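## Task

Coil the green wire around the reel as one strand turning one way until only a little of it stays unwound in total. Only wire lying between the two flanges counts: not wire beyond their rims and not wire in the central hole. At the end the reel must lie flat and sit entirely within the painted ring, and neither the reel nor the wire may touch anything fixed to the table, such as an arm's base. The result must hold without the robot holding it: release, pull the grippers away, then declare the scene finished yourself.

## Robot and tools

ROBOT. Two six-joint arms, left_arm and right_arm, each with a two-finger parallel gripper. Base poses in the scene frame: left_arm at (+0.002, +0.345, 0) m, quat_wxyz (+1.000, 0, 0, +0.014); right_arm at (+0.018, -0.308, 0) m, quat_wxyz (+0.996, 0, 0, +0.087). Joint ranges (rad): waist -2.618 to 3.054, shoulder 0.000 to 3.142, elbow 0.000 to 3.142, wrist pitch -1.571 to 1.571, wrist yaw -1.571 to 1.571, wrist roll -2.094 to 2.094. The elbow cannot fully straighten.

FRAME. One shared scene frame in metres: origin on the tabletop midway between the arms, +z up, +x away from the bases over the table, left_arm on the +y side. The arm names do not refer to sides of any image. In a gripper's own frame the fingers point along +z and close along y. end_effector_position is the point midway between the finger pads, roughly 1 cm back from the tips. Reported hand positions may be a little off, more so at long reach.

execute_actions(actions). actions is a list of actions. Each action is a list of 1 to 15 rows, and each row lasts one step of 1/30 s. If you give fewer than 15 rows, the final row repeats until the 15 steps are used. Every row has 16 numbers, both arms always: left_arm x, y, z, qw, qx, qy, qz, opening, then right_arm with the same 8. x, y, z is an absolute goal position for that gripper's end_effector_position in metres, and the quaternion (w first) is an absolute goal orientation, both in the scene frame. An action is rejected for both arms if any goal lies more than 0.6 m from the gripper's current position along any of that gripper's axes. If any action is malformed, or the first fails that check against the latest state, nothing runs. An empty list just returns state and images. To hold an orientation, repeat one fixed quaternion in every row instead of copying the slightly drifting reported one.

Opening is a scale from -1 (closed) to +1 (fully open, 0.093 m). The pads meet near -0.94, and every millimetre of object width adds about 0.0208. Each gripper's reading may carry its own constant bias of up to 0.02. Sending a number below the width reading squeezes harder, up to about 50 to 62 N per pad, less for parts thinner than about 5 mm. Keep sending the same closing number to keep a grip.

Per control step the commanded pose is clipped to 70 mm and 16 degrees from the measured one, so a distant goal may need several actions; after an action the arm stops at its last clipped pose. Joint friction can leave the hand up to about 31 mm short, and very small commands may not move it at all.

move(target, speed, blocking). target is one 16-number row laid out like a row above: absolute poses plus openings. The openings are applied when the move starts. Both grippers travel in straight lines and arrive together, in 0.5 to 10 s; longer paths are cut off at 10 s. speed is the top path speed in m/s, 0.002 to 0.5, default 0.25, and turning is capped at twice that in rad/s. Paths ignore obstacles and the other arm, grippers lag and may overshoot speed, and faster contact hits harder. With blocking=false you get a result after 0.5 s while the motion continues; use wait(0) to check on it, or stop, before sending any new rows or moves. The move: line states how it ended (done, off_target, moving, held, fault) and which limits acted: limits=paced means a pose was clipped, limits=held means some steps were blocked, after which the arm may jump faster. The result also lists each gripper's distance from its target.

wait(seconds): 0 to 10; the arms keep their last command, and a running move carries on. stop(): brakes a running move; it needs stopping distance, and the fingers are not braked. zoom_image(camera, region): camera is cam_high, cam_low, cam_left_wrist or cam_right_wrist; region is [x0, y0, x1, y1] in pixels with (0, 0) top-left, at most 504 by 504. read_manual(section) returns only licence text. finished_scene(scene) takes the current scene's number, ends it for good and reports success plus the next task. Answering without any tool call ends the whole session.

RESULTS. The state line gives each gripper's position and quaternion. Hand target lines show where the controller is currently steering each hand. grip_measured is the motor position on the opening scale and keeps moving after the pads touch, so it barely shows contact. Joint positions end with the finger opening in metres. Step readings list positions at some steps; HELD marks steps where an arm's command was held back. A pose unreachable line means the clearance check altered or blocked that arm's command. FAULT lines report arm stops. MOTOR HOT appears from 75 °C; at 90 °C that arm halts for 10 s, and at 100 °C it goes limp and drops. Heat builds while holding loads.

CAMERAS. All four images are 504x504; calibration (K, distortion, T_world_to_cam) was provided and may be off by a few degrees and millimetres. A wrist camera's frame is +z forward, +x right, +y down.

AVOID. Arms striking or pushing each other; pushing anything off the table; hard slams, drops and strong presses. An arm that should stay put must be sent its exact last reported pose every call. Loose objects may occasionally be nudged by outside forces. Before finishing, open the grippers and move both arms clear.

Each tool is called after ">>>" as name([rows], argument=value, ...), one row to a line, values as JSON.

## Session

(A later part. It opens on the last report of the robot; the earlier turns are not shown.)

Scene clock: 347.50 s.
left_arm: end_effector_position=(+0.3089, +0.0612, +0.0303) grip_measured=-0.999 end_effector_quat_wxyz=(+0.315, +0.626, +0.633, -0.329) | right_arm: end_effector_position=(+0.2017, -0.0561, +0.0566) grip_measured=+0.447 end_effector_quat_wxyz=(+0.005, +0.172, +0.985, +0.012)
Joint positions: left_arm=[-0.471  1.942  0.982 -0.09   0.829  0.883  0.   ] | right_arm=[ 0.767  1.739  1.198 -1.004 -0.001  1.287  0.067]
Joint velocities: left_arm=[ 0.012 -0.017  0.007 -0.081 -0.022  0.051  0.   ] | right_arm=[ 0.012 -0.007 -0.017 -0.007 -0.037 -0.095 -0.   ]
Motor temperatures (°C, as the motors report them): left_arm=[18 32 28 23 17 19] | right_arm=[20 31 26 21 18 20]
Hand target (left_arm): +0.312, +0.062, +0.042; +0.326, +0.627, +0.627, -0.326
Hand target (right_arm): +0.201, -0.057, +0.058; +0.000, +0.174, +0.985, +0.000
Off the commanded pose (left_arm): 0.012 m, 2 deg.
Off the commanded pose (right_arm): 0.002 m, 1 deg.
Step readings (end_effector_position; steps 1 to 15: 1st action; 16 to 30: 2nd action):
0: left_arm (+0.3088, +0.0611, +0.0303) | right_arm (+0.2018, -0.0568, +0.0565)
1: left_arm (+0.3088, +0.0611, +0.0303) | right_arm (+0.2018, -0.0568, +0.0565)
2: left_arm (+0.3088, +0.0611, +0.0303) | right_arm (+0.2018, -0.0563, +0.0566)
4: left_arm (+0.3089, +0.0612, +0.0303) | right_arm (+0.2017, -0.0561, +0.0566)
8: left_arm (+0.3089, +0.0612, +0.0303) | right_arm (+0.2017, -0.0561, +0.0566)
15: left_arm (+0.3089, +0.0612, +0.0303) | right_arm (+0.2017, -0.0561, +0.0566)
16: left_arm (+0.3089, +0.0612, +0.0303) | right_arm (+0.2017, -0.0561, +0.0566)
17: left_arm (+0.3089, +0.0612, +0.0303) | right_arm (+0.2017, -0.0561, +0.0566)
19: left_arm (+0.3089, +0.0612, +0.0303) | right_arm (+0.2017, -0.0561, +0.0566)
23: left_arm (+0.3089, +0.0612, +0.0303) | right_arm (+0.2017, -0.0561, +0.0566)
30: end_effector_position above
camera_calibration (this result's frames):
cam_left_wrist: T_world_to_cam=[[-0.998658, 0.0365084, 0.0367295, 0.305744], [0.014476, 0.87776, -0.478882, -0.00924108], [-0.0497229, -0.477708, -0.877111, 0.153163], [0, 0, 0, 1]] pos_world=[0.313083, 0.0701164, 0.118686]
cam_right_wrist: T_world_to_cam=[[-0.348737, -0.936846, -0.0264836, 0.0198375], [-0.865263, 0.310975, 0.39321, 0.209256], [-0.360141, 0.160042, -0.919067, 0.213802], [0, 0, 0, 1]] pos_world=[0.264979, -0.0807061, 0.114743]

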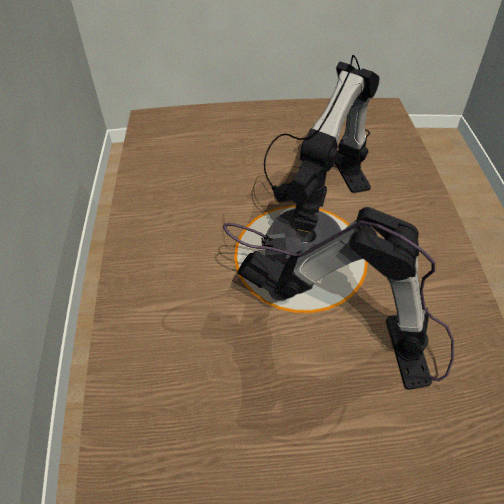

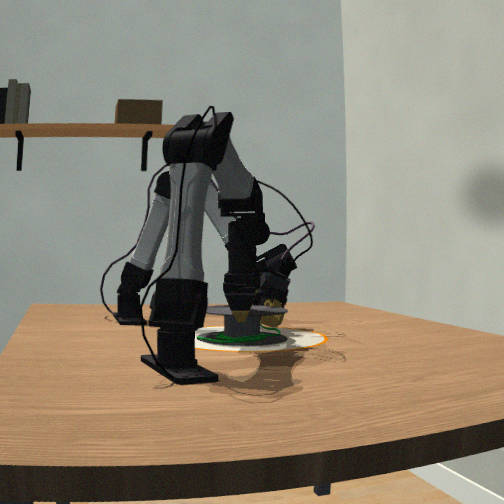

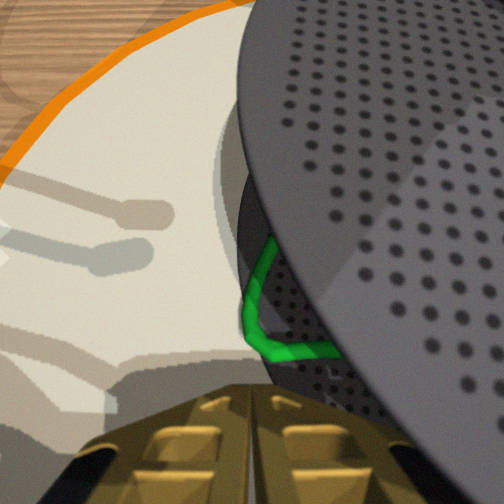

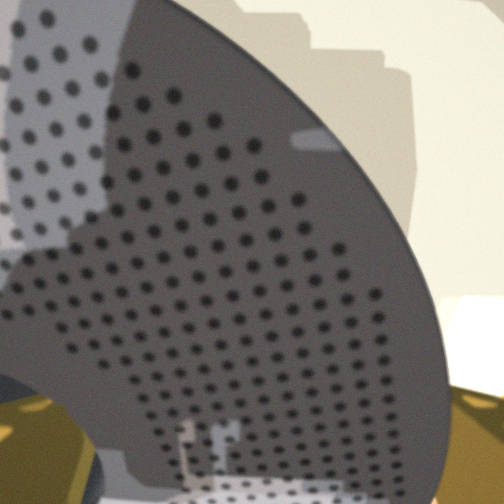

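>>> execute_actions([
  [[0.311,0.060,0.043,0.3265,0.6272,0.6272,-0.3265,-1,0.201,-0.057,0.058,0,0.1736,0.9848,0,0.2],[0.310,0.058,0.043,0.3265,0.6272,0.6272,-0.3265,-1,0.201,-0.057,0.058,0,0.1736,0.9848,0,0.2],[0.309,0.056,0.043,0.3265,0.6272,0.6272,-0.3265,-1,0.201,-0.057,0.058,0,0.1736,0.9848,0,0.2],[0.308,0.054,0.042,0.3265,0.6272,0.6272,-0.3265,-1,0.201,-0.057,0.058,0,0.1736,0.9848,0,0.2],[0.307,0.052,0.042,0.3265,0.6272,0.6272,-0.3265,-1,0.201,-0.057,0.058,0,0.1736,0.9848,0,0.2],[0.306,0.050,0.042,0.3265,0.6272,0.6272,-0.3265,-1,0.201,-0.057,0.058,0,0.1736,0.9848,0,0.2]],
])

Scene clock: 348.70 s.
left_arm: end_effector_position=(+0.3084, +0.0586, +0.0298) grip_measured=-0.999 end_effector_quat_wxyz=(+0.310, +0.620, +0.641, -0.330) | right_arm: end_effector_position=(+0.2006, -0.0575, +0.0581) grip_measured=+0.447 end_effector_quat_wxyz=(+0.003, +0.176, +0.984, +0.008)
Joint positions: left_arm=[-0.481  1.942  0.982 -0.083  0.819  0.85   0.   ] | right_arm=[ 0.767  1.739  1.205 -1.019 -0.001  1.294  0.067]
Joint velocities: left_arm=[ 0.002 -0.012  0.007 -0.022  0.007 -0.081  0.   ] | right_arm=[-0.002 -0.002  0.007  0.007  0.007 -0.007 -0.   ]
Motor temperatures (°C, as the motors report them): left_arm=[18 33 27 23 17 19] | right_arm=[20 31 26 21 18 20]
Hand target (left_arm): +0.306, +0.050, +0.042; +0.326, +0.628, +0.627, -0.327
Hand target (right_arm): +0.201, -0.057, +0.058; +0.000, +0.174, +0.985, +0.000
Off the commanded pose (left_arm): 0.015 m, 3 deg.
Off the commanded pose (right_arm): 0.001 m, 1 deg.
Step readings (end_effector_position):
0: left_arm (+0.3089, +0.0612, +0.0303) | right_arm (+0.2017, -0.0561, +0.0566)
1: left_arm (+0.3089, +0.0612, +0.0303) | right_arm (+0.2017, -0.0561, +0.0566)
2: left_arm (+0.3089, +0.0612, +0.0303) | right_arm (+0.2017, -0.0561, +0.0566)
4: left_arm (+0.3087, +0.0610, +0.0302) | right_arm (+0.2017, -0.0561, +0.0566)
8: left_arm (+0.3084, +0.0593, +0.0299) | right_arm (+0.2011, -0.0568, +0.0573)
15: end_effector_position above
camera_calibration (this result's frames):
cam_left_wrist: T_world_to_cam=[[-0.998378, 0.021178, 0.0528547, 0.305662], [-0.00641834, 0.880484, -0.474032, -0.00101378], [-0.0565768, -0.473603, -0.87892, 0.153409], [0, 0, 0, 1]] pos_world=[0.313839, 0.0670742, 0.118198]
cam_right_wrist: T_world_to_cam=[[-0.355283, -0.934591, -0.0176919, 0.0191359], [-0.860922, 0.319788, 0.395662, 0.207704], [-0.364125, 0.155803, -0.918226, 0.215559], [0, 0, 0, 1]] pos_world=[0.264106, -0.0821216, 0.11609]

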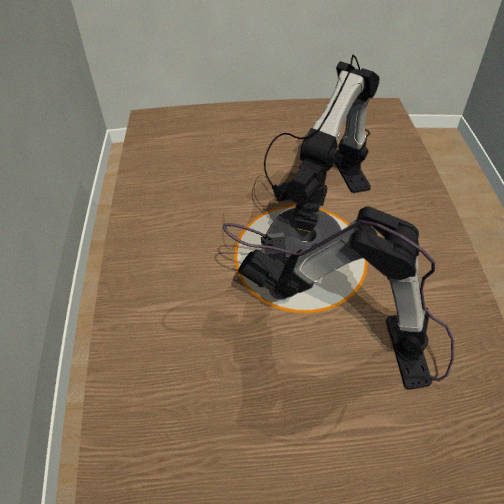

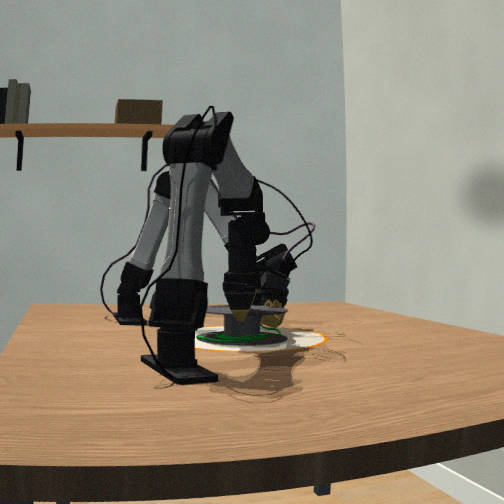

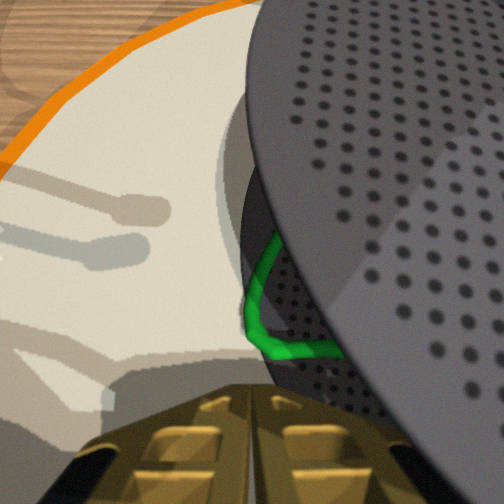

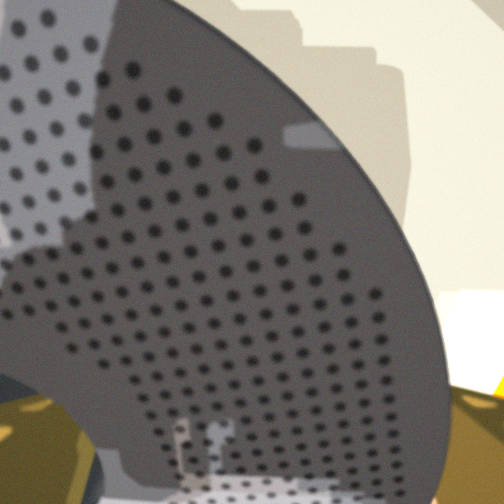

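>>> execute_actions([
  [[0.308,0.056,0.044,0.3265,0.6272,0.6272,-0.3265,-1,0.201,-0.057,0.058,0,0.1736,0.9848,0,0.2],[0.309,0.060,0.046,0.3265,0.6272,0.6272,-0.3265,-1,0.201,-0.057,0.058,0,0.1736,0.9848,0,0.2],[0.309,0.060,0.048,0.3265,0.6272,0.6272,-0.3265,-1,0.201,-0.057,0.058,0,0.1736,0.9848,0,0.2],[0.309,0.060,0.050,0.3265,0.6272,0.6272,-0.3265,-1,0.201,-0.057,0.058,0,0.1736,0.9848,0,0.2]],
])

Scene clock: 350.27 s.
left_arm: end_effector_position=(+0.3091, +0.0610, +0.0341) grip_measured=-0.999 end_effector_quat_wxyz=(+0.314, +0.626, +0.637, -0.322) | right_arm: end_effector_position=(+0.2006, -0.0576, +0.0581) grip_measured=+0.447 end_effector_quat_wxyz=(+0.003, +0.175, +0.985, +0.008)
Joint positions: left_arm=[-0.477  1.924  0.982 -0.1    0.811  0.872  0.   ] | right_arm=[ 0.767  1.739  1.205 -1.02  -0.001  1.292  0.067]
Joint velocities: left_arm=[ 0.017 -0.002  0.007 -0.066  0.081 -0.066  0.   ] | right_arm=[ 0.017 -0.012  0.007  0.037 -0.051  0.037 -0.   ]
Motor temperatures (°C, as the motors report them): left_arm=[18 33 27 23 17 19] | right_arm=[20 31 27 21 18 20]
Hand target (left_arm): +0.309, +0.060, +0.049; +0.327, +0.627, +0.627, -0.326
Hand target (right_arm): +0.201, -0.057, +0.058; +0.000, +0.174, +0.985, +0.000
Off the commanded pose (left_arm): 0.016 m, 2 deg.
Off the commanded pose (right_arm): 0.001 m, 1 deg.
Step readings (end_effector_position):
0: left_arm (+0.3083, +0.0585, +0.0298) | right_arm (+0.2006, -0.0576, +0.0581)
1: left_arm (+0.3083, +0.0585, +0.0298) | right_arm (+0.2006, -0.0576, +0.0581)
2: left_arm (+0.3086, +0.0588, +0.0305) | right_arm (+0.2006, -0.0576, +0.0581)
4: left_arm (+0.3090, +0.0599, +0.0323) | right_arm (+0.2006, -0.0576, +0.0581)
8: left_arm (+0.3092, +0.0609, +0.0341) | right_arm (+0.2006, -0.0576, +0.0581)
15: end_effector_position above
camera_calibration (this result's frames):
cam_left_wrist: T_world_to_cam=[[-0.999126, 0.0259772, 0.0327614, 0.306673], [0.00757512, 0.883068, -0.469184, -0.00583099], [-0.0411187, -0.468526, -0.882493, 0.153368], [0, 0, 0, 1]] pos_world=[0.312756, 0.0690393, 0.122563]
cam_right_wrist: T_world_to_cam=[[-0.353503, -0.935273, -0.0173183, 0.0186288], [-0.861452, 0.318274, 0.395729, 0.207696], [-0.364602, 0.15481, -0.918204, 0.215586], [0, 0, 0, 1]] pos_world=[0.264109, -0.0820564, 0.116083]

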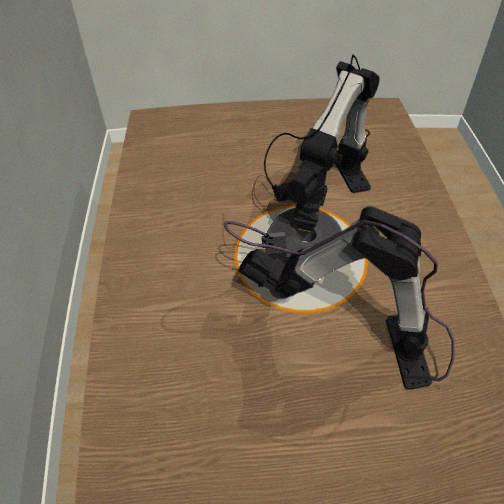

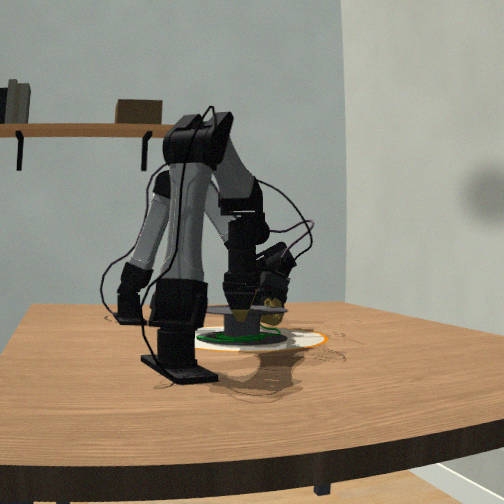

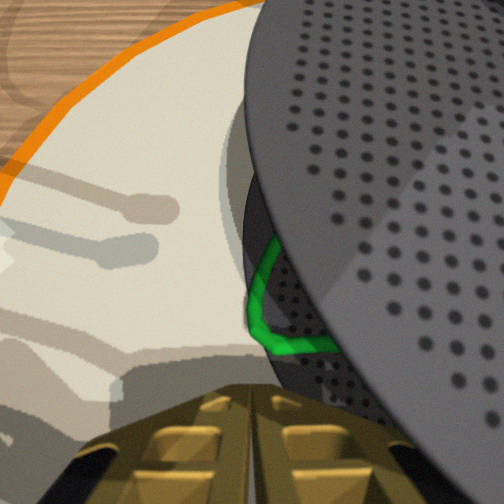

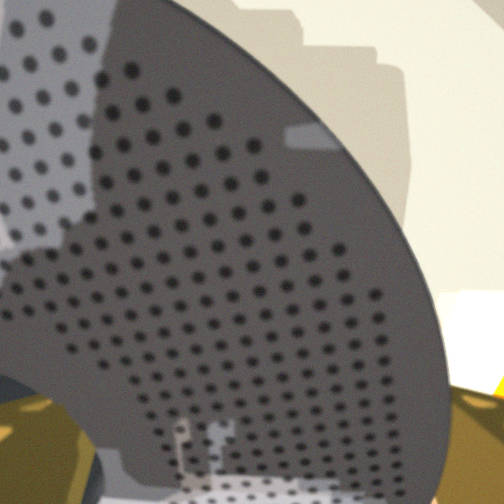

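>>> execute_actions([
  [[0.309,0.058,0.049,0.3265,0.6272,0.6272,-0.3265,-1,0.201,-0.057,0.058,0,0.1736,0.9848,0,0.2],[0.308,0.055,0.048,0.3265,0.6272,0.6272,-0.3265,-1,0.201,-0.057,0.058,0,0.1736,0.9848,0,0.2],[0.307,0.052,0.047,0.3265,0.6272,0.6272,-0.3265,-1,0.201,-0.057,0.058,0,0.1736,0.9848,0,0.2],[0.306,0.049,0.047,0.3265,0.6272,0.6272,-0.3265,-1,0.201,-0.057,0.058,0,0.1736,0.9848,0,0.2],[0.305,0.046,0.047,0.3265,0.6272,0.6272,-0.3265,-1,0.201,-0.057,0.058,0,0.1736,0.9848,0,0.2],[0.304,0.044,0.047,0.3265,0.6272,0.6272,-0.3265,-1,0.201,-0.057,0.058,0,0.1736,0.9848,0,0.2]],
])

>>> zoom_image(camera="cam_low", region=[210,280,330,360])

Scene clock: 351.27 s.
left_arm: end_effector_position=(+0.3085, +0.0586, +0.0329) grip_measured=-0.999 end_effector_quat_wxyz=(+0.308, +0.618, +0.648, -0.322) | right_arm: end_effector_position=(+0.1996, -0.0589, +0.0581) grip_measured=+0.447 end_effector_quat_wxyz=(+0.001, +0.177, +0.984, +0.005)
Joint positions: left_arm=[-0.487  1.924  0.982 -0.095  0.795  0.834  0.   ] | right_arm=[ 0.767  1.739  1.205 -1.027 -0.001  1.297  0.067]
Joint velocities: left_arm=[-0.007 -0.002 -0.007  0.037  0.022 -0.081  0.   ] | right_arm=[-0.007 -0.012 -0.022 -0.037 -0.007 -0.007 -0.   ]
Motor temperatures (°C, as the motors report them): left_arm=[18 33 27 23 17 19] | right_arm=[20 31 27 21 18 20]
Hand target (left_arm): +0.303, +0.045, +0.047; +0.326, +0.628, +0.627, -0.327
Hand target (right_arm): +0.201, -0.057, +0.058; -0.000, +0.174, +0.985, +0.000
Off the commanded pose (left_arm): 0.021 m, 3 deg.
Off the commanded pose (right_arm): 0.002 m, 1 deg.
Step readings (end_effector_position):
0: left_arm (+0.3091, +0.0610, +0.0341) | right_arm (+0.2006, -0.0576, +0.0581)
1: left_arm (+0.3091, +0.0610, +0.0341) | right_arm (+0.2006, -0.0576, +0.0581)
2: left_arm (+0.3091, +0.0611, +0.0340) | right_arm (+0.2006, -0.0576, +0.0581)
4: left_arm (+0.3087, +0.0605, +0.0336) | right_arm (+0.2006, -0.0576, +0.0581)
8: left_arm (+0.3084, +0.0586, +0.0329) | right_arm (+0.1997, -0.0588, +0.0581)
15: end_effector_position above
camera_calibration (this result's frames):
cam_left_wrist: T_world_to_cam=[[-0.998599, 0.00552051, 0.0526178, 0.306557], [-0.0193293, 0.887722, -0.459975, 0.00343784], [-0.0492493, -0.460347, -0.886372, 0.153327], [0, 0, 0, 1]] pos_world=[0.313745, 0.0658395, 0.121356]
cam_right_wrist: T_world_to_cam=[[-0.357838, -0.933722, -0.0107036, 0.0175961], [-0.858357, 0.324399, 0.397477, 0.20693], [-0.367661, 0.15142, -0.91755, 0.21579], [0, 0, 0, 1]] pos_world=[0.263254, -0.083373, 0.115937]

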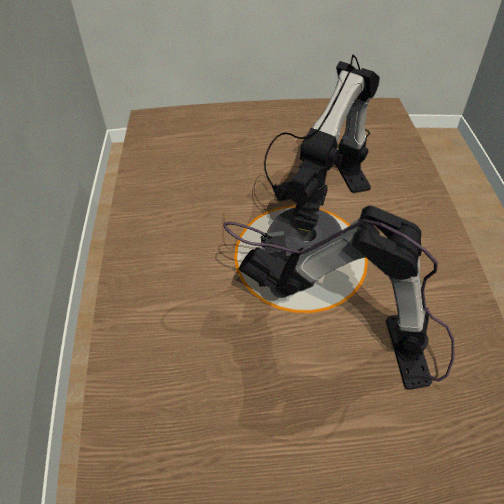

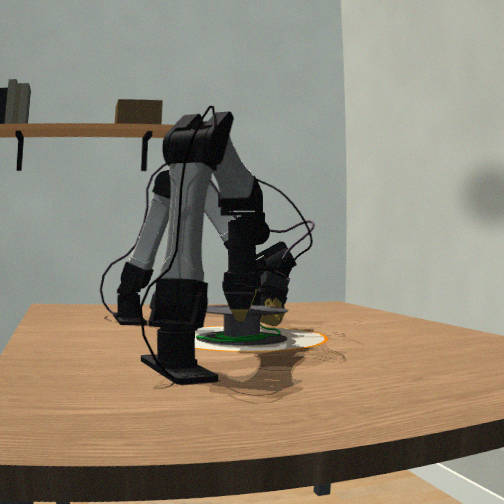

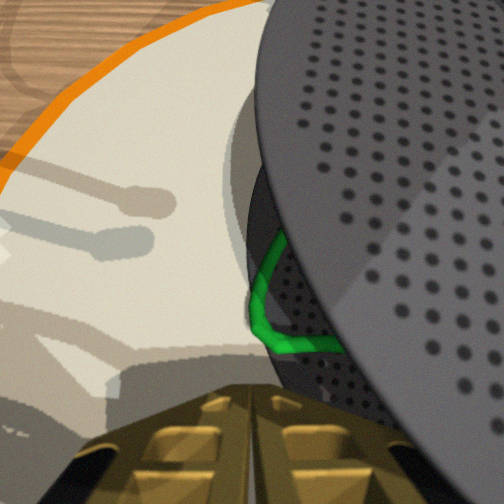

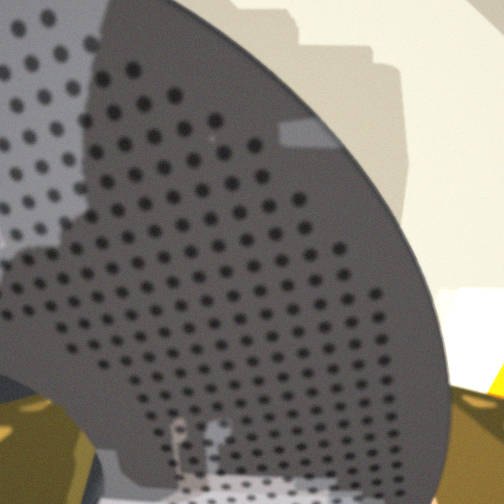

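Region (210, 280, 330, 360) of cam_low's 504x504 image, scaled by 4.200, with more detail than that image has.

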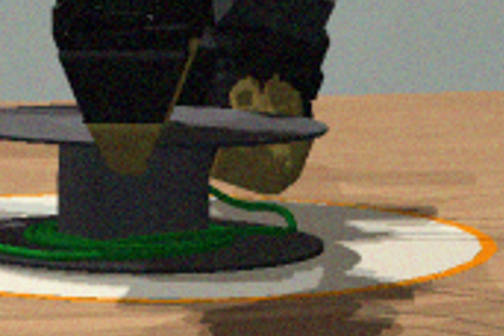

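>>> execute_actions([
  [[0.312,0.07,0.05,0.3265,0.6272,0.6272,-0.3265,-1,0.201,-0.057,0.058,0,0.1736,0.9848,0,0.2],[0.315,0.08,0.052,0.3265,0.6272,0.6272,-0.3265,-1,0.201,-0.057,0.058,0,0.1736,0.9848,0,0.2],[0.318,0.09,0.055,0.3265,0.6272,0.6272,-0.3265,-1,0.201,-0.057,0.058,0,0.1736,0.9848,0,0.2],[0.318,0.105,0.06,0.3265,0.6272,0.6272,-0.3265,-1,0.204,-0.0575,0.058,0,0.1305,0.9914,0,0.2],[0.316,0.12,0.065,0.3265,0.6272,0.6272,-0.3265,-1,0.206,-0.0577,0.058,0,0.1305,0.9914,0,0.2],[0.312,0.135,0.07,0.3265,0.6272,0.6272,-0.3265,-1,0.2111,-0.0578,0.058,0,0.0872,0.9962,0,0.2]],
  [[0.30,0.15,0.07,0.3265,0.6272,0.6272,-0.3265,-1,0.2165,-0.0573,0.058,0,0.0436,0.999,0,0.2],[0.29,0.16,0.07,0.3265,0.6272,0.6272,-0.3265,-1,0.2165,-0.0573,0.058,0,0.0436,0.999,0,0.2],[0.28,0.165,0.07,0.3265,0.6272,0.6272,-0.3265,-1,0.2165,-0.0573,0.058,0,0.0436,0.999,0,0.2],[0.27,0.17,0.07,0.3265,0.6272,0.6272,-0.3265,-1,0.222,-0.0568,0.058,0,0,1,0,0.2],[0.26,0.17,0.07,0.3265,0.6272,0.6272,-0.3265,-1,0.222,-0.0568,0.058,0,0,1,0,0.2],[0.25,0.17,0.07,0.3265,0.6272,0.6272,-0.3265,-1,0.222,-0.0568,0.058,0,0,1,0,0.2],[0.24,0.17,0.07,0.3265,0.6272,0.6272,-0.3265,-1,0.2275,-0.0555,0.058,0,-0.0436,0.999,0,0.2],[0.23,0.17,0.07,0.3265,0.6272,0.6272,-0.3265,-1,0.2275,-0.0555,0.058,0,-0.0436,0.999,0,0.2],[0.22,0.17,0.07,0.3265,0.6272,0.6272,-0.3265,-1,0.2275,-0.0555,0.058,0,-0.0436,0.999,0,0.2],[0.218,0.17,0.065,0.3265,0.6272,0.6272,-0.3265,-1,0.2329,-0.0538,0.058,0,-0.0872,0.9962,0,0.2]],
  [[0.218,0.17,0.06,0.3265,0.6272,0.6272,-0.3265,-1,0.2383,-0.0516,0.058,0,-0.1305,0.9914,0,0.2],[0.218,0.17,0.06,0.3265,0.6272,0.6272,-0.3265,-1,0.2383,-0.0516,0.058,0,-0.1305,0.9914,0,0.2],[0.218,0.17,0.06,0.3265,0.6272,0.6272,-0.3265,-1,0.2383,-0.0516,0.058,0,-0.1305,0.9914,0,0.2],[0.218,0.17,0.055,0.3265,0.6272,0.6272,-0.3265,-1,0.2435,-0.049,0.058,0,-0.1736,0.9848,0,0.2],[0.218,0.17,0.055,0.3265,0.6272,0.6272,-0.3265,-1,0.2435,-0.049,0.058,0,-0.1736,0.9848,0,0.2],[0.218,0.17,0.055,0.3265,0.6272,0.6272,-0.3265,-1,0.2435,-0.049,0.058,0,-0.1736,0.9848,0,0.2],[0.218,0.17,0.05,0.3265,0.6272,0.6272,-0.3265,-1,0.2486,-0.046,0.058,0,-0.2164,0.9763,0,0.2],[0.218,0.17,0.05,0.3265,0.6272,0.6272,-0.3265,-1,0.2486,-0.046,0.058,0,-0.2164,0.9763,0,0.2],[0.218,0.17,0.05,0.3265,0.6272,0.6272,-0.3265,-1,0.2486,-0.046,0.058,0,-0.2164,0.9763,0,0.2],[0.218,0.17,0.045,0.3265,0.6272,0.6272,-0.3265,-1,0.2534,-0.0424,0.058,0,-0.2588,0.9659,0,0.2]],
  [[0.218,0.17,0.042,0.3265,0.6272,0.6272,-0.3265,-1,0.258,-0.0385,0.058,0,-0.3007,0.9537,0,0.2],[0.218,0.17,0.042,0.3265,0.6272,0.6272,-0.3265,-1,0.258,-0.0385,0.058,0,-0.3007,0.9537,0,0.2],[0.218,0.17,0.042,0.3265,0.6272,0.6272,-0.3265,-1,0.258,-0.0385,0.058,0,-0.3007,0.9537,0,0.2],[0.218,0.17,0.040,0.3265,0.6272,0.6272,-0.3265,-1,0.2624,-0.0341,0.058,0,-0.342,0.9397,0,0.2]],
])

Scene clock: 356.90 s.
left_arm: end_effector_position=(+0.2220, +0.1728, +0.0457) grip_measured=-0.999 end_effector_quat_wxyz=(+0.329, +0.627, +0.631, -0.318) | right_arm: end_effector_position=(+0.2614, -0.0272, +0.0609) grip_measured=+0.446 end_effector_quat_wxyz=(+0.014, -0.331, +0.943, +0.016)
Joint positions: left_arm=[-0.186  1.527  0.59  -0.39   0.929  1.282  0.   ] | right_arm=[ 0.678  1.941  1.475 -1.064 -0.013  0.176  0.067]
Joint velocities: left_arm=[ 0.007  0.007 -0.002 -0.007 -0.037 -0.066  0.   ] | right_arm=[-0.022 -0.002  0.022 -0.037 -0.066 -0.139  0.   ]
Motor temperatures (°C, as the motors report them): left_arm=[18 34 27 23 17 19] | right_arm=[20 31 27 21 18 20]
Hand target (left_arm): +0.218, +0.170, +0.040; +0.326, +0.627, +0.627, -0.327
Hand target (right_arm): +0.262, -0.034, +0.058; +0.000, -0.342, +0.940, +0.001
Off the commanded pose (left_arm): 0.008 m, 1 deg.
Off the commanded pose (right_arm): 0.008 m, 3 deg.
Step readings (end_effector_position; steps 1 to 15: 1st action; 16 to 30: 2nd action; 31 to 45: 3rd action; 46 to 60: 4th action):
0: left_arm (+0.3085, +0.0587, +0.0328) | right_arm (+0.1996, -0.0589, +0.0581)
1: left_arm (+0.3091, +0.0603, +0.0330) | right_arm (+0.1996, -0.0589, +0.0581)
2: left_arm (+0.3101, +0.0635, +0.0339) | right_arm (+0.2000, -0.0584, +0.0586)
4: left_arm (+0.3155, +0.0765, +0.0382) | right_arm (+0.2004, -0.0580, +0.0590)
8: left_arm (+0.3328, +0.1217, +0.0580) | right_arm (+0.2054, -0.0580, +0.0590)
15: left_arm (+0.3199, +0.1376, +0.0621) | right_arm (+0.2090, -0.0581, +0.0590)
16: left_arm (+0.3175, +0.1385, +0.0620) | right_arm (+0.2097, -0.0577, +0.0592)
17: left_arm (+0.3140, +0.1413, +0.0619) | right_arm (+0.2108, -0.0575, +0.0591)
19: left_arm (+0.3024, +0.1519, +0.0623) | right_arm (+0.2138, -0.0568, +0.0591)
23: left_arm (+0.2643, +0.1669, +0.0610) | right_arm (+0.2217, -0.0553, +0.0590)
30: left_arm (+0.2230, +0.1727, +0.0588) | right_arm (+0.2321, -0.0515, +0.0589)
31: left_arm (+0.2230, +0.1727, +0.0588) | right_arm (+0.2329, -0.0509, +0.0592)
32: left_arm (+0.2231, +0.1726, +0.0589) | right_arm (+0.2340, -0.0502, +0.0593)
34: left_arm (+0.2224, +0.1728, +0.0580) | right_arm (+0.2372, -0.0485, +0.0594)
38: left_arm (+0.2197, +0.1732, +0.0545) | right_arm (+0.2449, -0.0442, +0.0596)
45: left_arm (+0.2202, +0.1731, +0.0518) | right_arm (+0.2541, -0.0364, +0.0597)
46: left_arm (+0.2206, +0.1730, +0.0514) | right_arm (+0.2546, -0.0359, +0.0600)
47: left_arm (+0.2211, +0.1729, +0.0508) | right_arm (+0.2553, -0.0350, +0.0602)
49: left_arm (+0.2213, +0.1729, +0.0488) | right_arm (+0.2577, -0.0324, +0.0604)
53: left_arm (+0.2206, +0.1730, +0.0456) | right_arm (+0.2624, -0.0269, +0.0605)
60: end_effector_position above
camera_calibration (this result's frames):
cam_left_wrist: T_world_to_cam=[[-0.999718, 0.0234165, 0.00400467, 0.218275], [0.0185633, 0.875196, -0.483412, -0.0988033], [-0.0148247, -0.483201, -0.875384, 0.208824], [0, 0, 0, 1]] pos_world=[0.223143, 0.182265, 0.134165]
cam_right_wrist: T_world_to_cam=[[0.617576, -0.786211, -0.0217229, -0.180943], [-0.727642, -0.581617, 0.363675, 0.191803], [-0.29856, -0.20879, -0.931273, 0.209221], [0, 0, 0, 1]] pos_world=[0.313775, 0.0129792, 0.121157]

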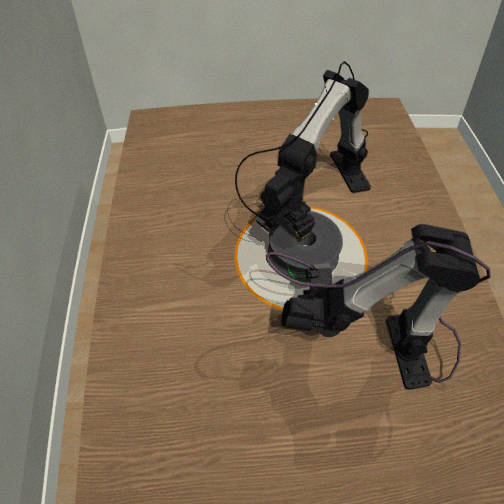

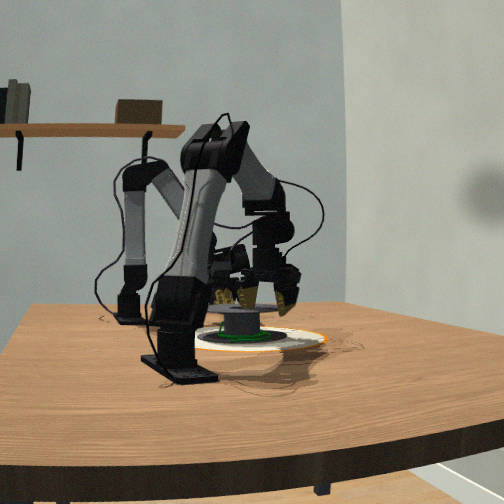

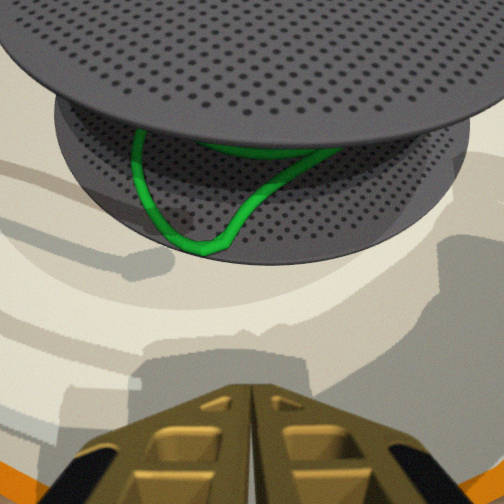

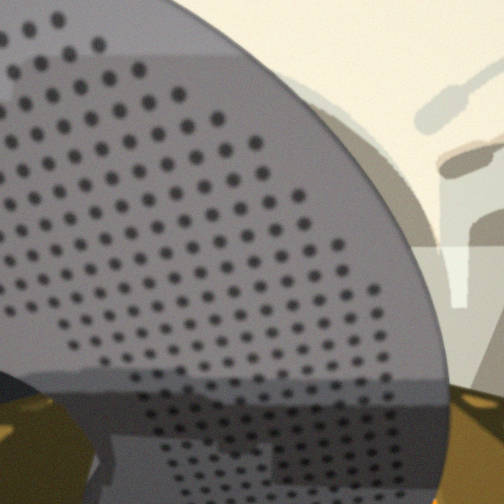

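>>> execute_actions([
  [[0.222,0.166,0.038,0.3265,0.6272,0.6272,-0.3265,-1,0.2624,-0.0341,0.058,0,-0.342,0.9397,0,0.2],[0.226,0.162,0.036,0.3265,0.6272,0.6272,-0.3265,-1,0.2624,-0.0341,0.058,0,-0.342,0.9397,0,0.2],[0.230,0.158,0.034,0.3265,0.6272,0.6272,-0.3265,-1,0.2624,-0.0341,0.058,0,-0.342,0.9397,0,0.2],[0.233,0.154,0.032,0.3265,0.6272,0.6272,-0.3265,-1,0.2624,-0.0341,0.058,0,-0.342,0.9397,0,0.2],[0.235,0.150,0.030,0.3265,0.6272,0.6272,-0.3265,-1,0.2624,-0.0341,0.058,0,-0.342,0.9397,0,0.2],[0.236,0.146,0.029,0.3265,0.6272,0.6272,-0.3265,-1,0.2624,-0.0341,0.058,0,-0.342,0.9397,0,0.2],[0.236,0.142,0.028,0.3265,0.6272,0.6272,-0.3265,-1,0.2624,-0.0341,0.058,0,-0.342,0.9397,0,0.2],[0.236,0.138,0.028,0.3265,0.6272,0.6272,-0.3265,-1,0.2624,-0.0341,0.058,0,-0.342,0.9397,0,0.2]],
])

Scene clock: 358.50 s.
left_arm: end_effector_position=(+0.2245, +0.1423, +0.0297) grip_measured=-0.999 end_effector_quat_wxyz=(+0.317, +0.628, +0.626, -0.337) | right_arm: end_effector_position=(+0.2608, -0.0277, +0.0610) grip_measured=+0.446 end_effector_quat_wxyz=(+0.013, -0.337, +0.941, +0.015)
Joint positions: left_arm=[-0.304  1.631  0.59  -0.197  0.92   1.131  0.   ] | right_arm=[ 0.678  1.941  1.475 -1.067 -0.014  0.163  0.067]
Joint velocities: left_arm=[-0.007  0.012  0.002  0.139  0.022 -0.139  0.   ] | right_arm=[-0.002  0.012  0.002 -0.037  0.007 -0.022 -0.001]
Motor temperatures (°C, as the motors report them): left_arm=[18 33 27 23 17 19] | right_arm=[20 31 27 21 18 20]
Hand target (left_arm): +0.235, +0.139, +0.029; +0.325, +0.628, +0.627, -0.327
Hand target (right_arm): +0.262, -0.034, +0.058; +0.000, -0.342, +0.940, +0.001
Off the commanded pose (left_arm): 0.012 m, 2 deg.
Off the commanded pose (right_arm): 0.007 m, 2 deg.
Step readings (end_effector_position):
0: left_arm (+0.2224, +0.1727, +0.0458) | right_arm (+0.2609, -0.0276, +0.0610)
1: left_arm (+0.2225, +0.1722, +0.0455) | right_arm (+0.2609, -0.0276, +0.0610)
2: left_arm (+0.2226, +0.1707, +0.0443) | right_arm (+0.2609, -0.0276, +0.0610)
4: left_arm (+0.2214, +0.1656, +0.0388) | right_arm (+0.2608, -0.0277, +0.0610)
8: left_arm (+0.2173, +0.1520, +0.0279) | right_arm (+0.2608, -0.0277, +0.0610)
15: end_effector_position above
camera_calibration (this result's frames):
cam_left_wrist: T_world_to_cam=[[-0.997952, 0.0513676, 0.0381224, 0.216214], [0.025903, 0.869414, -0.493405, -0.0804775], [-0.0584891, -0.491407, -0.868964, 0.190895], [0, 0, 0, 1]] pos_world=[0.229021, 0.152669, 0.11793]
cam_right_wrist: T_world_to_cam=[[0.627394, -0.778406, -0.021474, -0.183308], [-0.719489, -0.590013, 0.36636, 0.188577], [-0.297847, -0.214402, -0.930225, 0.208613], [0, 0, 0, 1]] pos_world=[0.31282, 0.0133018, 0.121033]

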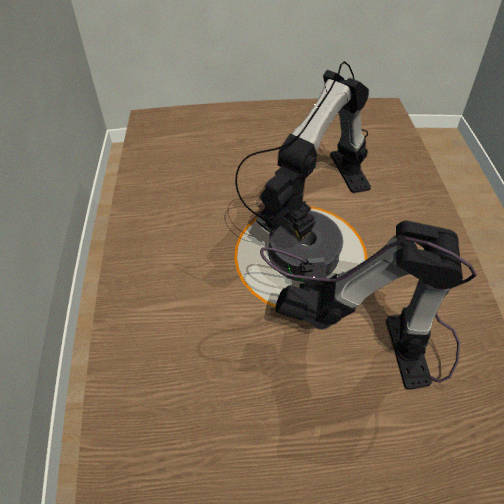

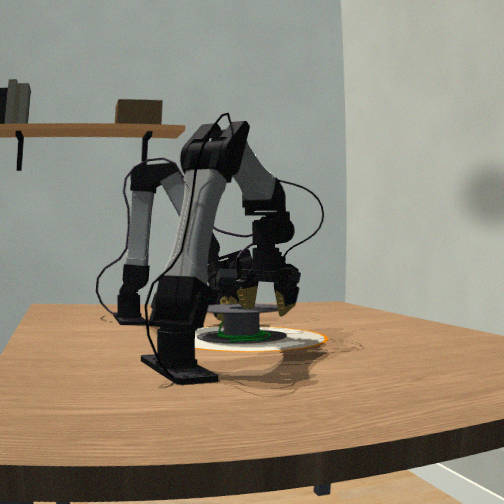

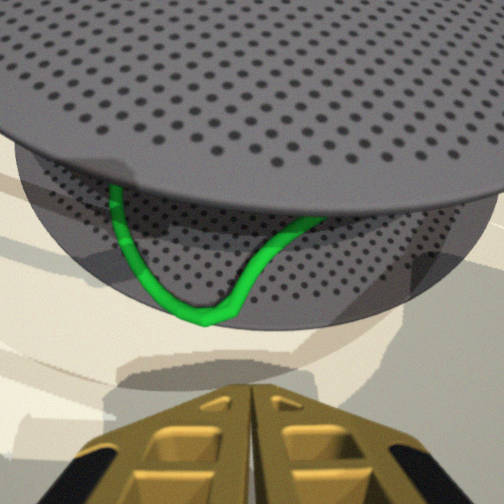

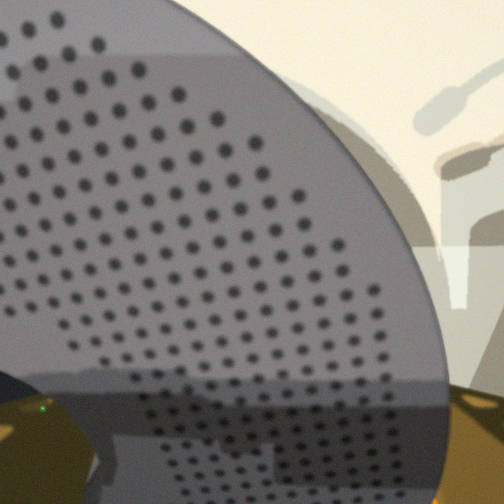

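>>> execute_actions([
  [[0.238,0.142,0.030,0.3265,0.6272,0.6272,-0.3265,-1,0.2624,-0.0341,0.058,0,-0.342,0.9397,0,0.2],[0.241,0.142,0.030,0.3265,0.6272,0.6272,-0.3265,-1,0.2624,-0.0341,0.058,0,-0.342,0.9397,0,0.2],[0.244,0.142,0.031,0.3265,0.6272,0.6272,-0.3265,-1,0.2624,-0.0341,0.058,0,-0.342,0.9397,0,0.2],[0.247,0.141,0.031,0.3265,0.6272,0.6272,-0.3265,-1,0.2624,-0.0341,0.058,0,-0.342,0.9397,0,0.2],[0.248,0.139,0.031,0.3265,0.6272,0.6272,-0.3265,-1,0.2624,-0.0341,0.058,0,-0.342,0.9397,0,0.2],[0.248,0.137,0.031,0.3265,0.6272,0.6272,-0.3265,-1,0.2624,-0.0341,0.058,0,-0.342,0.9397,0,0.2]],
])

Scene clock: 359.73 s.
left_arm: end_effector_position=(+0.2427, +0.1383, +0.0333) grip_measured=-0.999 end_effector_quat_wxyz=(+0.328, +0.627, +0.625, -0.329) | right_arm: end_effector_position=(+0.2608, -0.0277, +0.0610) grip_measured=+0.446 end_effector_quat_wxyz=(+0.013, -0.337, +0.941, +0.015)
Joint positions: left_arm=[-0.301  1.666  0.64  -0.175  0.916  1.116  0.   ] | right_arm=[ 0.678  1.941  1.475 -1.067 -0.014  0.163  0.067]
Joint velocities: left_arm=[-0.002 -0.007 -0.007  0.051  0.066  0.066  0.   ] | right_arm=[-0.017 -0.002  0.002  0.007 -0.051 -0.022  0.001]
Motor temperatures (°C, as the motors report them): left_arm=[18 33 27 23 17 19] | right_arm=[20 31 27 21 18 20]
Hand target (left_arm): +0.248, +0.137, +0.031; +0.327, +0.627, +0.627, -0.326
Hand target (right_arm): +0.262, -0.034, +0.058; +0.000, -0.342, +0.940, +0.001
Off the commanded pose (left_arm): 0.006 m, 0 deg.
Off the commanded pose (right_arm): 0.007 m, 2 deg.
Step readings (end_effector_position):
0: left_arm (+0.2294, +0.1414, +0.0309) | right_arm (+0.2608, -0.0277, +0.0610)
1: left_arm (+0.2294, +0.1414, +0.0309) | right_arm (+0.2608, -0.0277, +0.0610)
2: left_arm (+0.2299, +0.1412, +0.0310) | right_arm (+0.2608, -0.0277, +0.0610)
4: left_arm (+0.2343, +0.1406, +0.0316) | right_arm (+0.2608, -0.0277, +0.0610)
8: left_arm (+0.2425, +0.1384, +0.0335) | right_arm (+0.2608, -0.0277, +0.0610)
15: end_effector_position above
camera_calibration (this result's frames):
cam_left_wrist: T_world_to_cam=[[-0.999145, 0.0388902, 0.014048, 0.23722], [0.0267351, 0.866756, -0.498015, -0.0753802], [-0.0315441, -0.497213, -0.867055, 0.187276], [0, 0, 0, 1]] pos_world=[0.24494, 0.149227, 0.121506]
cam_right_wrist: T_world_to_cam=[[0.627394, -0.778406, -0.021474, -0.183308], [-0.719489, -0.590013, 0.36636, 0.188577], [-0.297847, -0.214402, -0.930225, 0.208613], [0, 0, 0, 1]] pos_world=[0.31282, 0.0133018, 0.121033]

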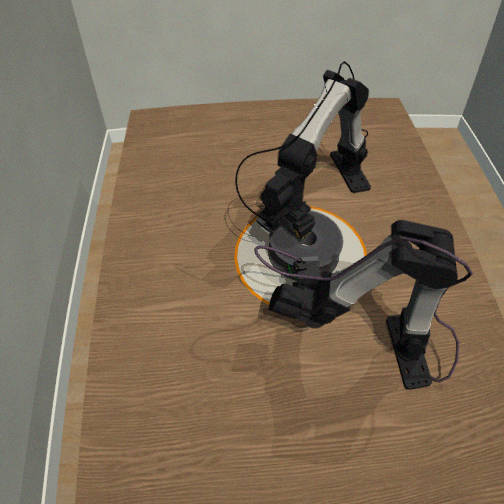

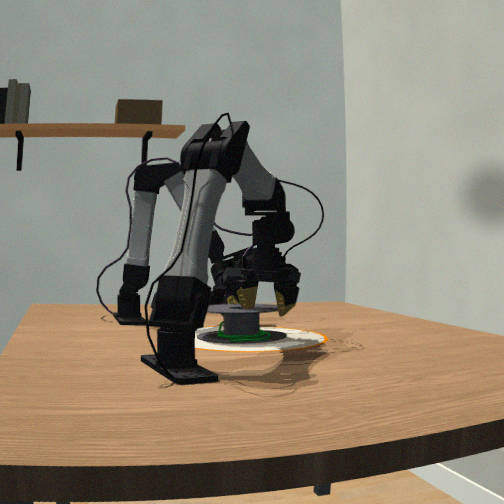

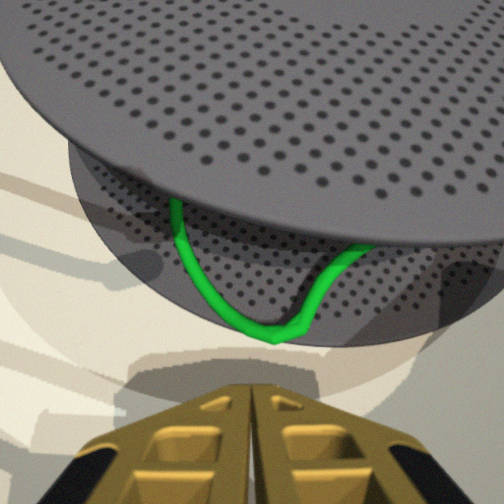

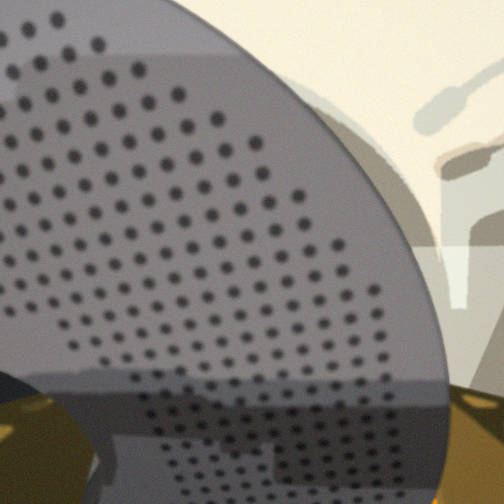

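>>> execute_actions([
  [[0.243,0.136,0.029,0.3265,0.6272,0.6272,-0.3265,-1,0.2624,-0.0341,0.058,0,-0.342,0.9397,0,0.2],[0.240,0.134,0.028,0.3265,0.6272,0.6272,-0.3265,-1,0.2624,-0.0341,0.058,0,-0.342,0.9397,0,0.2],[0.237,0.132,0.027,0.3265,0.6272,0.6272,-0.3265,-1,0.2624,-0.0341,0.058,0,-0.342,0.9397,0,0.2],[0.234,0.130,0.027,0.3265,0.6272,0.6272,-0.3265,-1,0.2624,-0.0341,0.058,0,-0.342,0.9397,0,0.2],[0.232,0.128,0.027,0.3265,0.6272,0.6272,-0.3265,-1,0.2624,-0.0341,0.058,0,-0.342,0.9397,0,0.2],[0.231,0.126,0.027,0.3265,0.6272,0.6272,-0.3265,-1,0.2624,-0.0341,0.058,0,-0.342,0.9397,0,0.2]],
])

Scene clock: 361.00 s.
left_arm: end_effector_position=(+0.2293, +0.1274, +0.0250) grip_measured=-0.999 end_effector_quat_wxyz=(+0.317, +0.625, +0.629, -0.336) | right_arm: end_effector_position=(+0.2608, -0.0277, +0.0610) grip_measured=+0.446 end_effector_quat_wxyz=(+0.013, -0.337, +0.941, +0.015)
Joint positions: left_arm=[-0.359  1.666  0.593 -0.093  0.897  1.036  0.   ] | right_arm=[ 0.678  1.941  1.475 -1.067 -0.014  0.163  0.067]
Joint velocities: left_arm=[ 0.002 -0.012  0.032  0.081 -0.022 -0.022  0.   ] | right_arm=[-0.007 -0.002  0.017  0.007  0.022  0.022 -0.001]
Motor temperatures (°C, as the motors report them): left_arm=[18 33 27 23 17 19] | right_arm=[20 31 27 21 18 20]
Hand target (left_arm): +0.231, +0.126, +0.027; +0.326, +0.628, +0.627, -0.327
Hand target (right_arm): +0.262, -0.034, +0.058; +0.000, -0.342, +0.940, +0.001
Off the commanded pose (left_arm): 0.003 m, 2 deg.
Off the commanded pose (right_arm): 0.007 m, 2 deg.
Step readings (end_effector_position):
0: left_arm (+0.2427, +0.1383, +0.0333) | right_arm (+0.2608, -0.0277, +0.0610)
1: left_arm (+0.2428, +0.1383, +0.0333) | right_arm (+0.2608, -0.0277, +0.0610)
2: left_arm (+0.2432, +0.1379, +0.0333) | right_arm (+0.2608, -0.0277, +0.0610)
4: left_arm (+0.2414, +0.1350, +0.0323) | right_arm (+0.2608, -0.0277, +0.0610)
8: left_arm (+0.2283, +0.1287, +0.0258) | right_arm (+0.2608, -0.0277, +0.0610)
15: end_effector_position above
camera_calibration (this result's frames):
cam_left_wrist: T_world_to_cam=[[-0.998224, 0.0432395, 0.0409709, 0.222958], [0.0175217, 0.870521, -0.49182, -0.0682507], [-0.0569321, -0.490229, -0.869732, 0.179264], [0, 0, 0, 1]] pos_world=[0.233963, 0.137653, 0.11321]
cam_right_wrist: T_world_to_cam=[[0.627394, -0.778406, -0.021474, -0.183308], [-0.719489, -0.590013, 0.36636, 0.188577], [-0.297847, -0.214402, -0.930225, 0.208613], [0, 0, 0, 1]] pos_world=[0.31282, 0.0133018, 0.121033]

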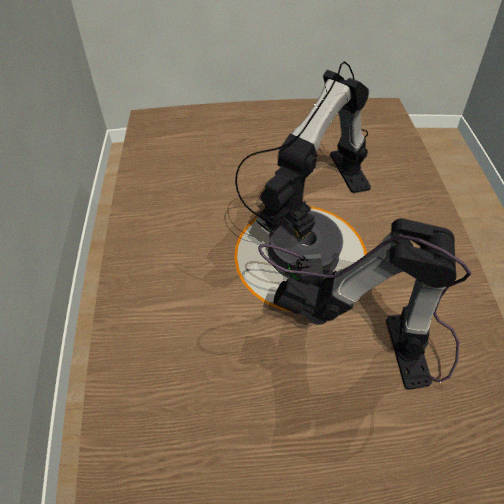

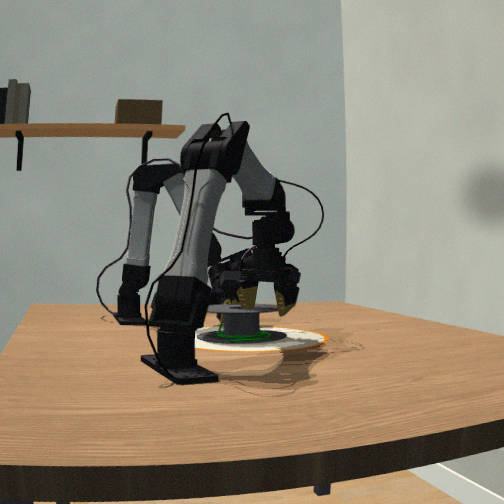

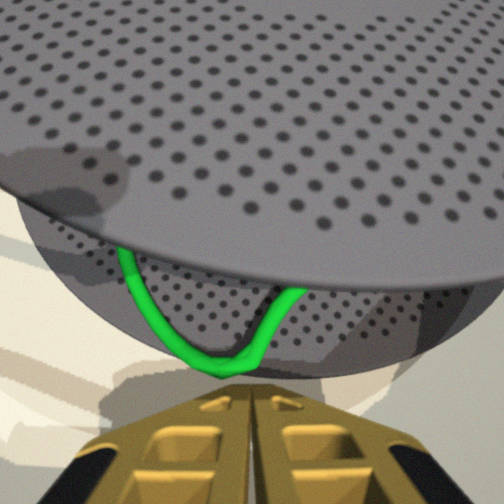

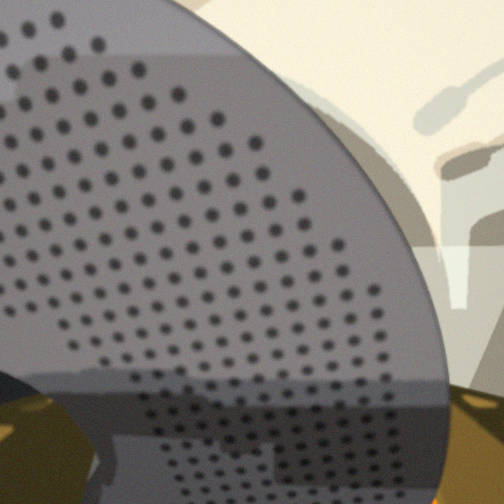

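>>> execute_actions([
  [[0.233,0.127,0.030,0.3265,0.6272,0.6272,-0.3265,-1,0.2624,-0.0341,0.058,0,-0.342,0.9397,0,0.2],[0.235,0.127,0.032,0.3265,0.6272,0.6272,-0.3265,-1,0.2624,-0.0341,0.058,0,-0.342,0.9397,0,0.2],[0.237,0.126,0.033,0.3265,0.6272,0.6272,-0.3265,-1,0.2624,-0.0341,0.058,0,-0.342,0.9397,0,0.2],[0.238,0.126,0.033,0.3265,0.6272,0.6272,-0.3265,-1,0.2624,-0.0341,0.058,0,-0.342,0.9397,0,0.2]],
])

Scene clock: 362.00 s.
left_arm: end_effector_position=(+0.2305, +0.1273, +0.0251) grip_measured=-0.999 end_effector_quat_wxyz=(+0.318, +0.624, +0.631, -0.335) | right_arm: end_effector_position=(+0.2608, -0.0277, +0.0610) grip_measured=+0.446 end_effector_quat_wxyz=(+0.013, -0.337, +0.941, +0.015)
Joint positions: left_arm=[-0.359  1.666  0.593 -0.087  0.894  1.029  0.   ] | right_arm=[ 0.678  1.941  1.475 -1.067 -0.014  0.163  0.067]
Joint velocities: left_arm=[-0.002 -0.007 -0.027  0.007  0.051 -0.051  0.   ] | right_arm=[-0.012 -0.007 -0.007  0.037 -0.007 -0.007 -0.   ]
Motor temperatures (°C, as the motors report them): left_arm=[18 33 27 23 17 19] | right_arm=[20 31 27 21 18 20]
Hand target (left_arm): +0.238, +0.126, +0.033; +0.327, +0.627, +0.627, -0.327
Hand target (right_arm): +0.262, -0.034, +0.058; +0.000, -0.342, +0.940, +0.001
Off the commanded pose (left_arm): 0.011 m, 2 deg.
Off the commanded pose (right_arm): 0.007 m, 2 deg.
Step readings (end_effector_position):
0: left_arm (+0.2309, +0.1271, +0.0254) | right_arm (+0.2608, -0.0277, +0.0610)
1: left_arm (+0.2309, +0.1271, +0.0254) | right_arm (+0.2608, -0.0277, +0.0610)
2: left_arm (+0.2309, +0.1271, +0.0254) | right_arm (+0.2608, -0.0277, +0.0610)
4: left_arm (+0.2308, +0.1272, +0.0253) | right_arm (+0.2608, -0.0277, +0.0610)
8: left_arm (+0.2306, +0.1273, +0.0252) | right_arm (+0.2608, -0.0277, +0.0610)
15: end_effector_position above
camera_calibration (this result's frames):
cam_left_wrist: T_world_to_cam=[[-0.998452, 0.0381743, 0.040456, 0.224806], [0.0133661, 0.870669, -0.491688, -0.0671379], [-0.0539937, -0.490386, -0.869831, 0.178744], [0, 0, 0, 1]] pos_world=[0.235007, 0.137527, 0.113371]
cam_right_wrist: T_world_to_cam=[[0.627394, -0.778406, -0.021474, -0.183308], [-0.719489, -0.590013, 0.36636, 0.188577], [-0.297847, -0.214402, -0.930225, 0.208613], [0, 0, 0, 1]] pos_world=[0.31282, 0.0133018, 0.121033]

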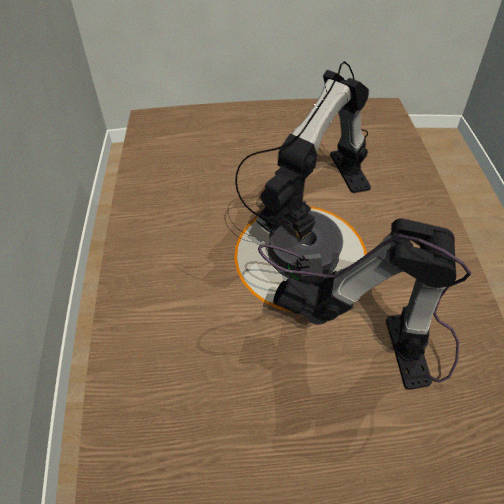

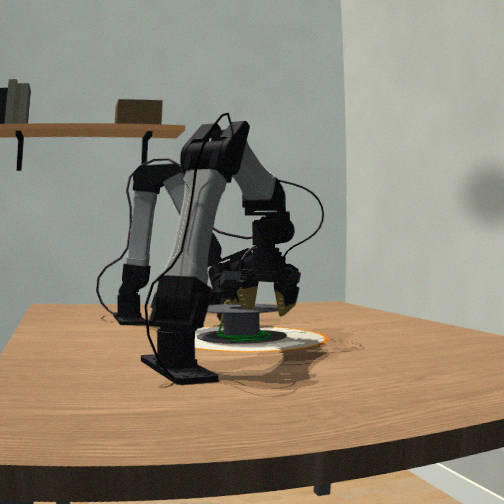

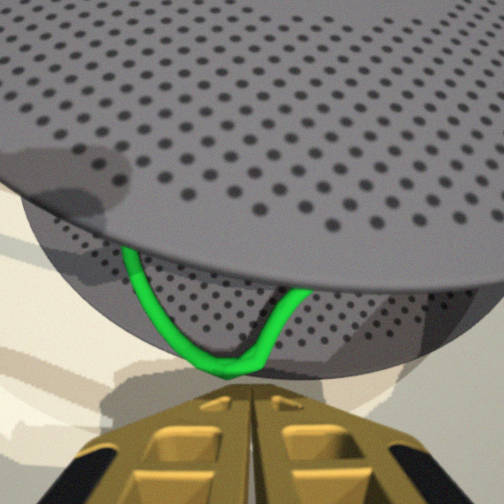

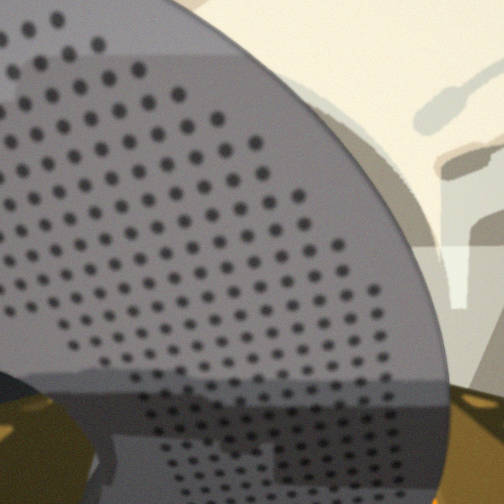

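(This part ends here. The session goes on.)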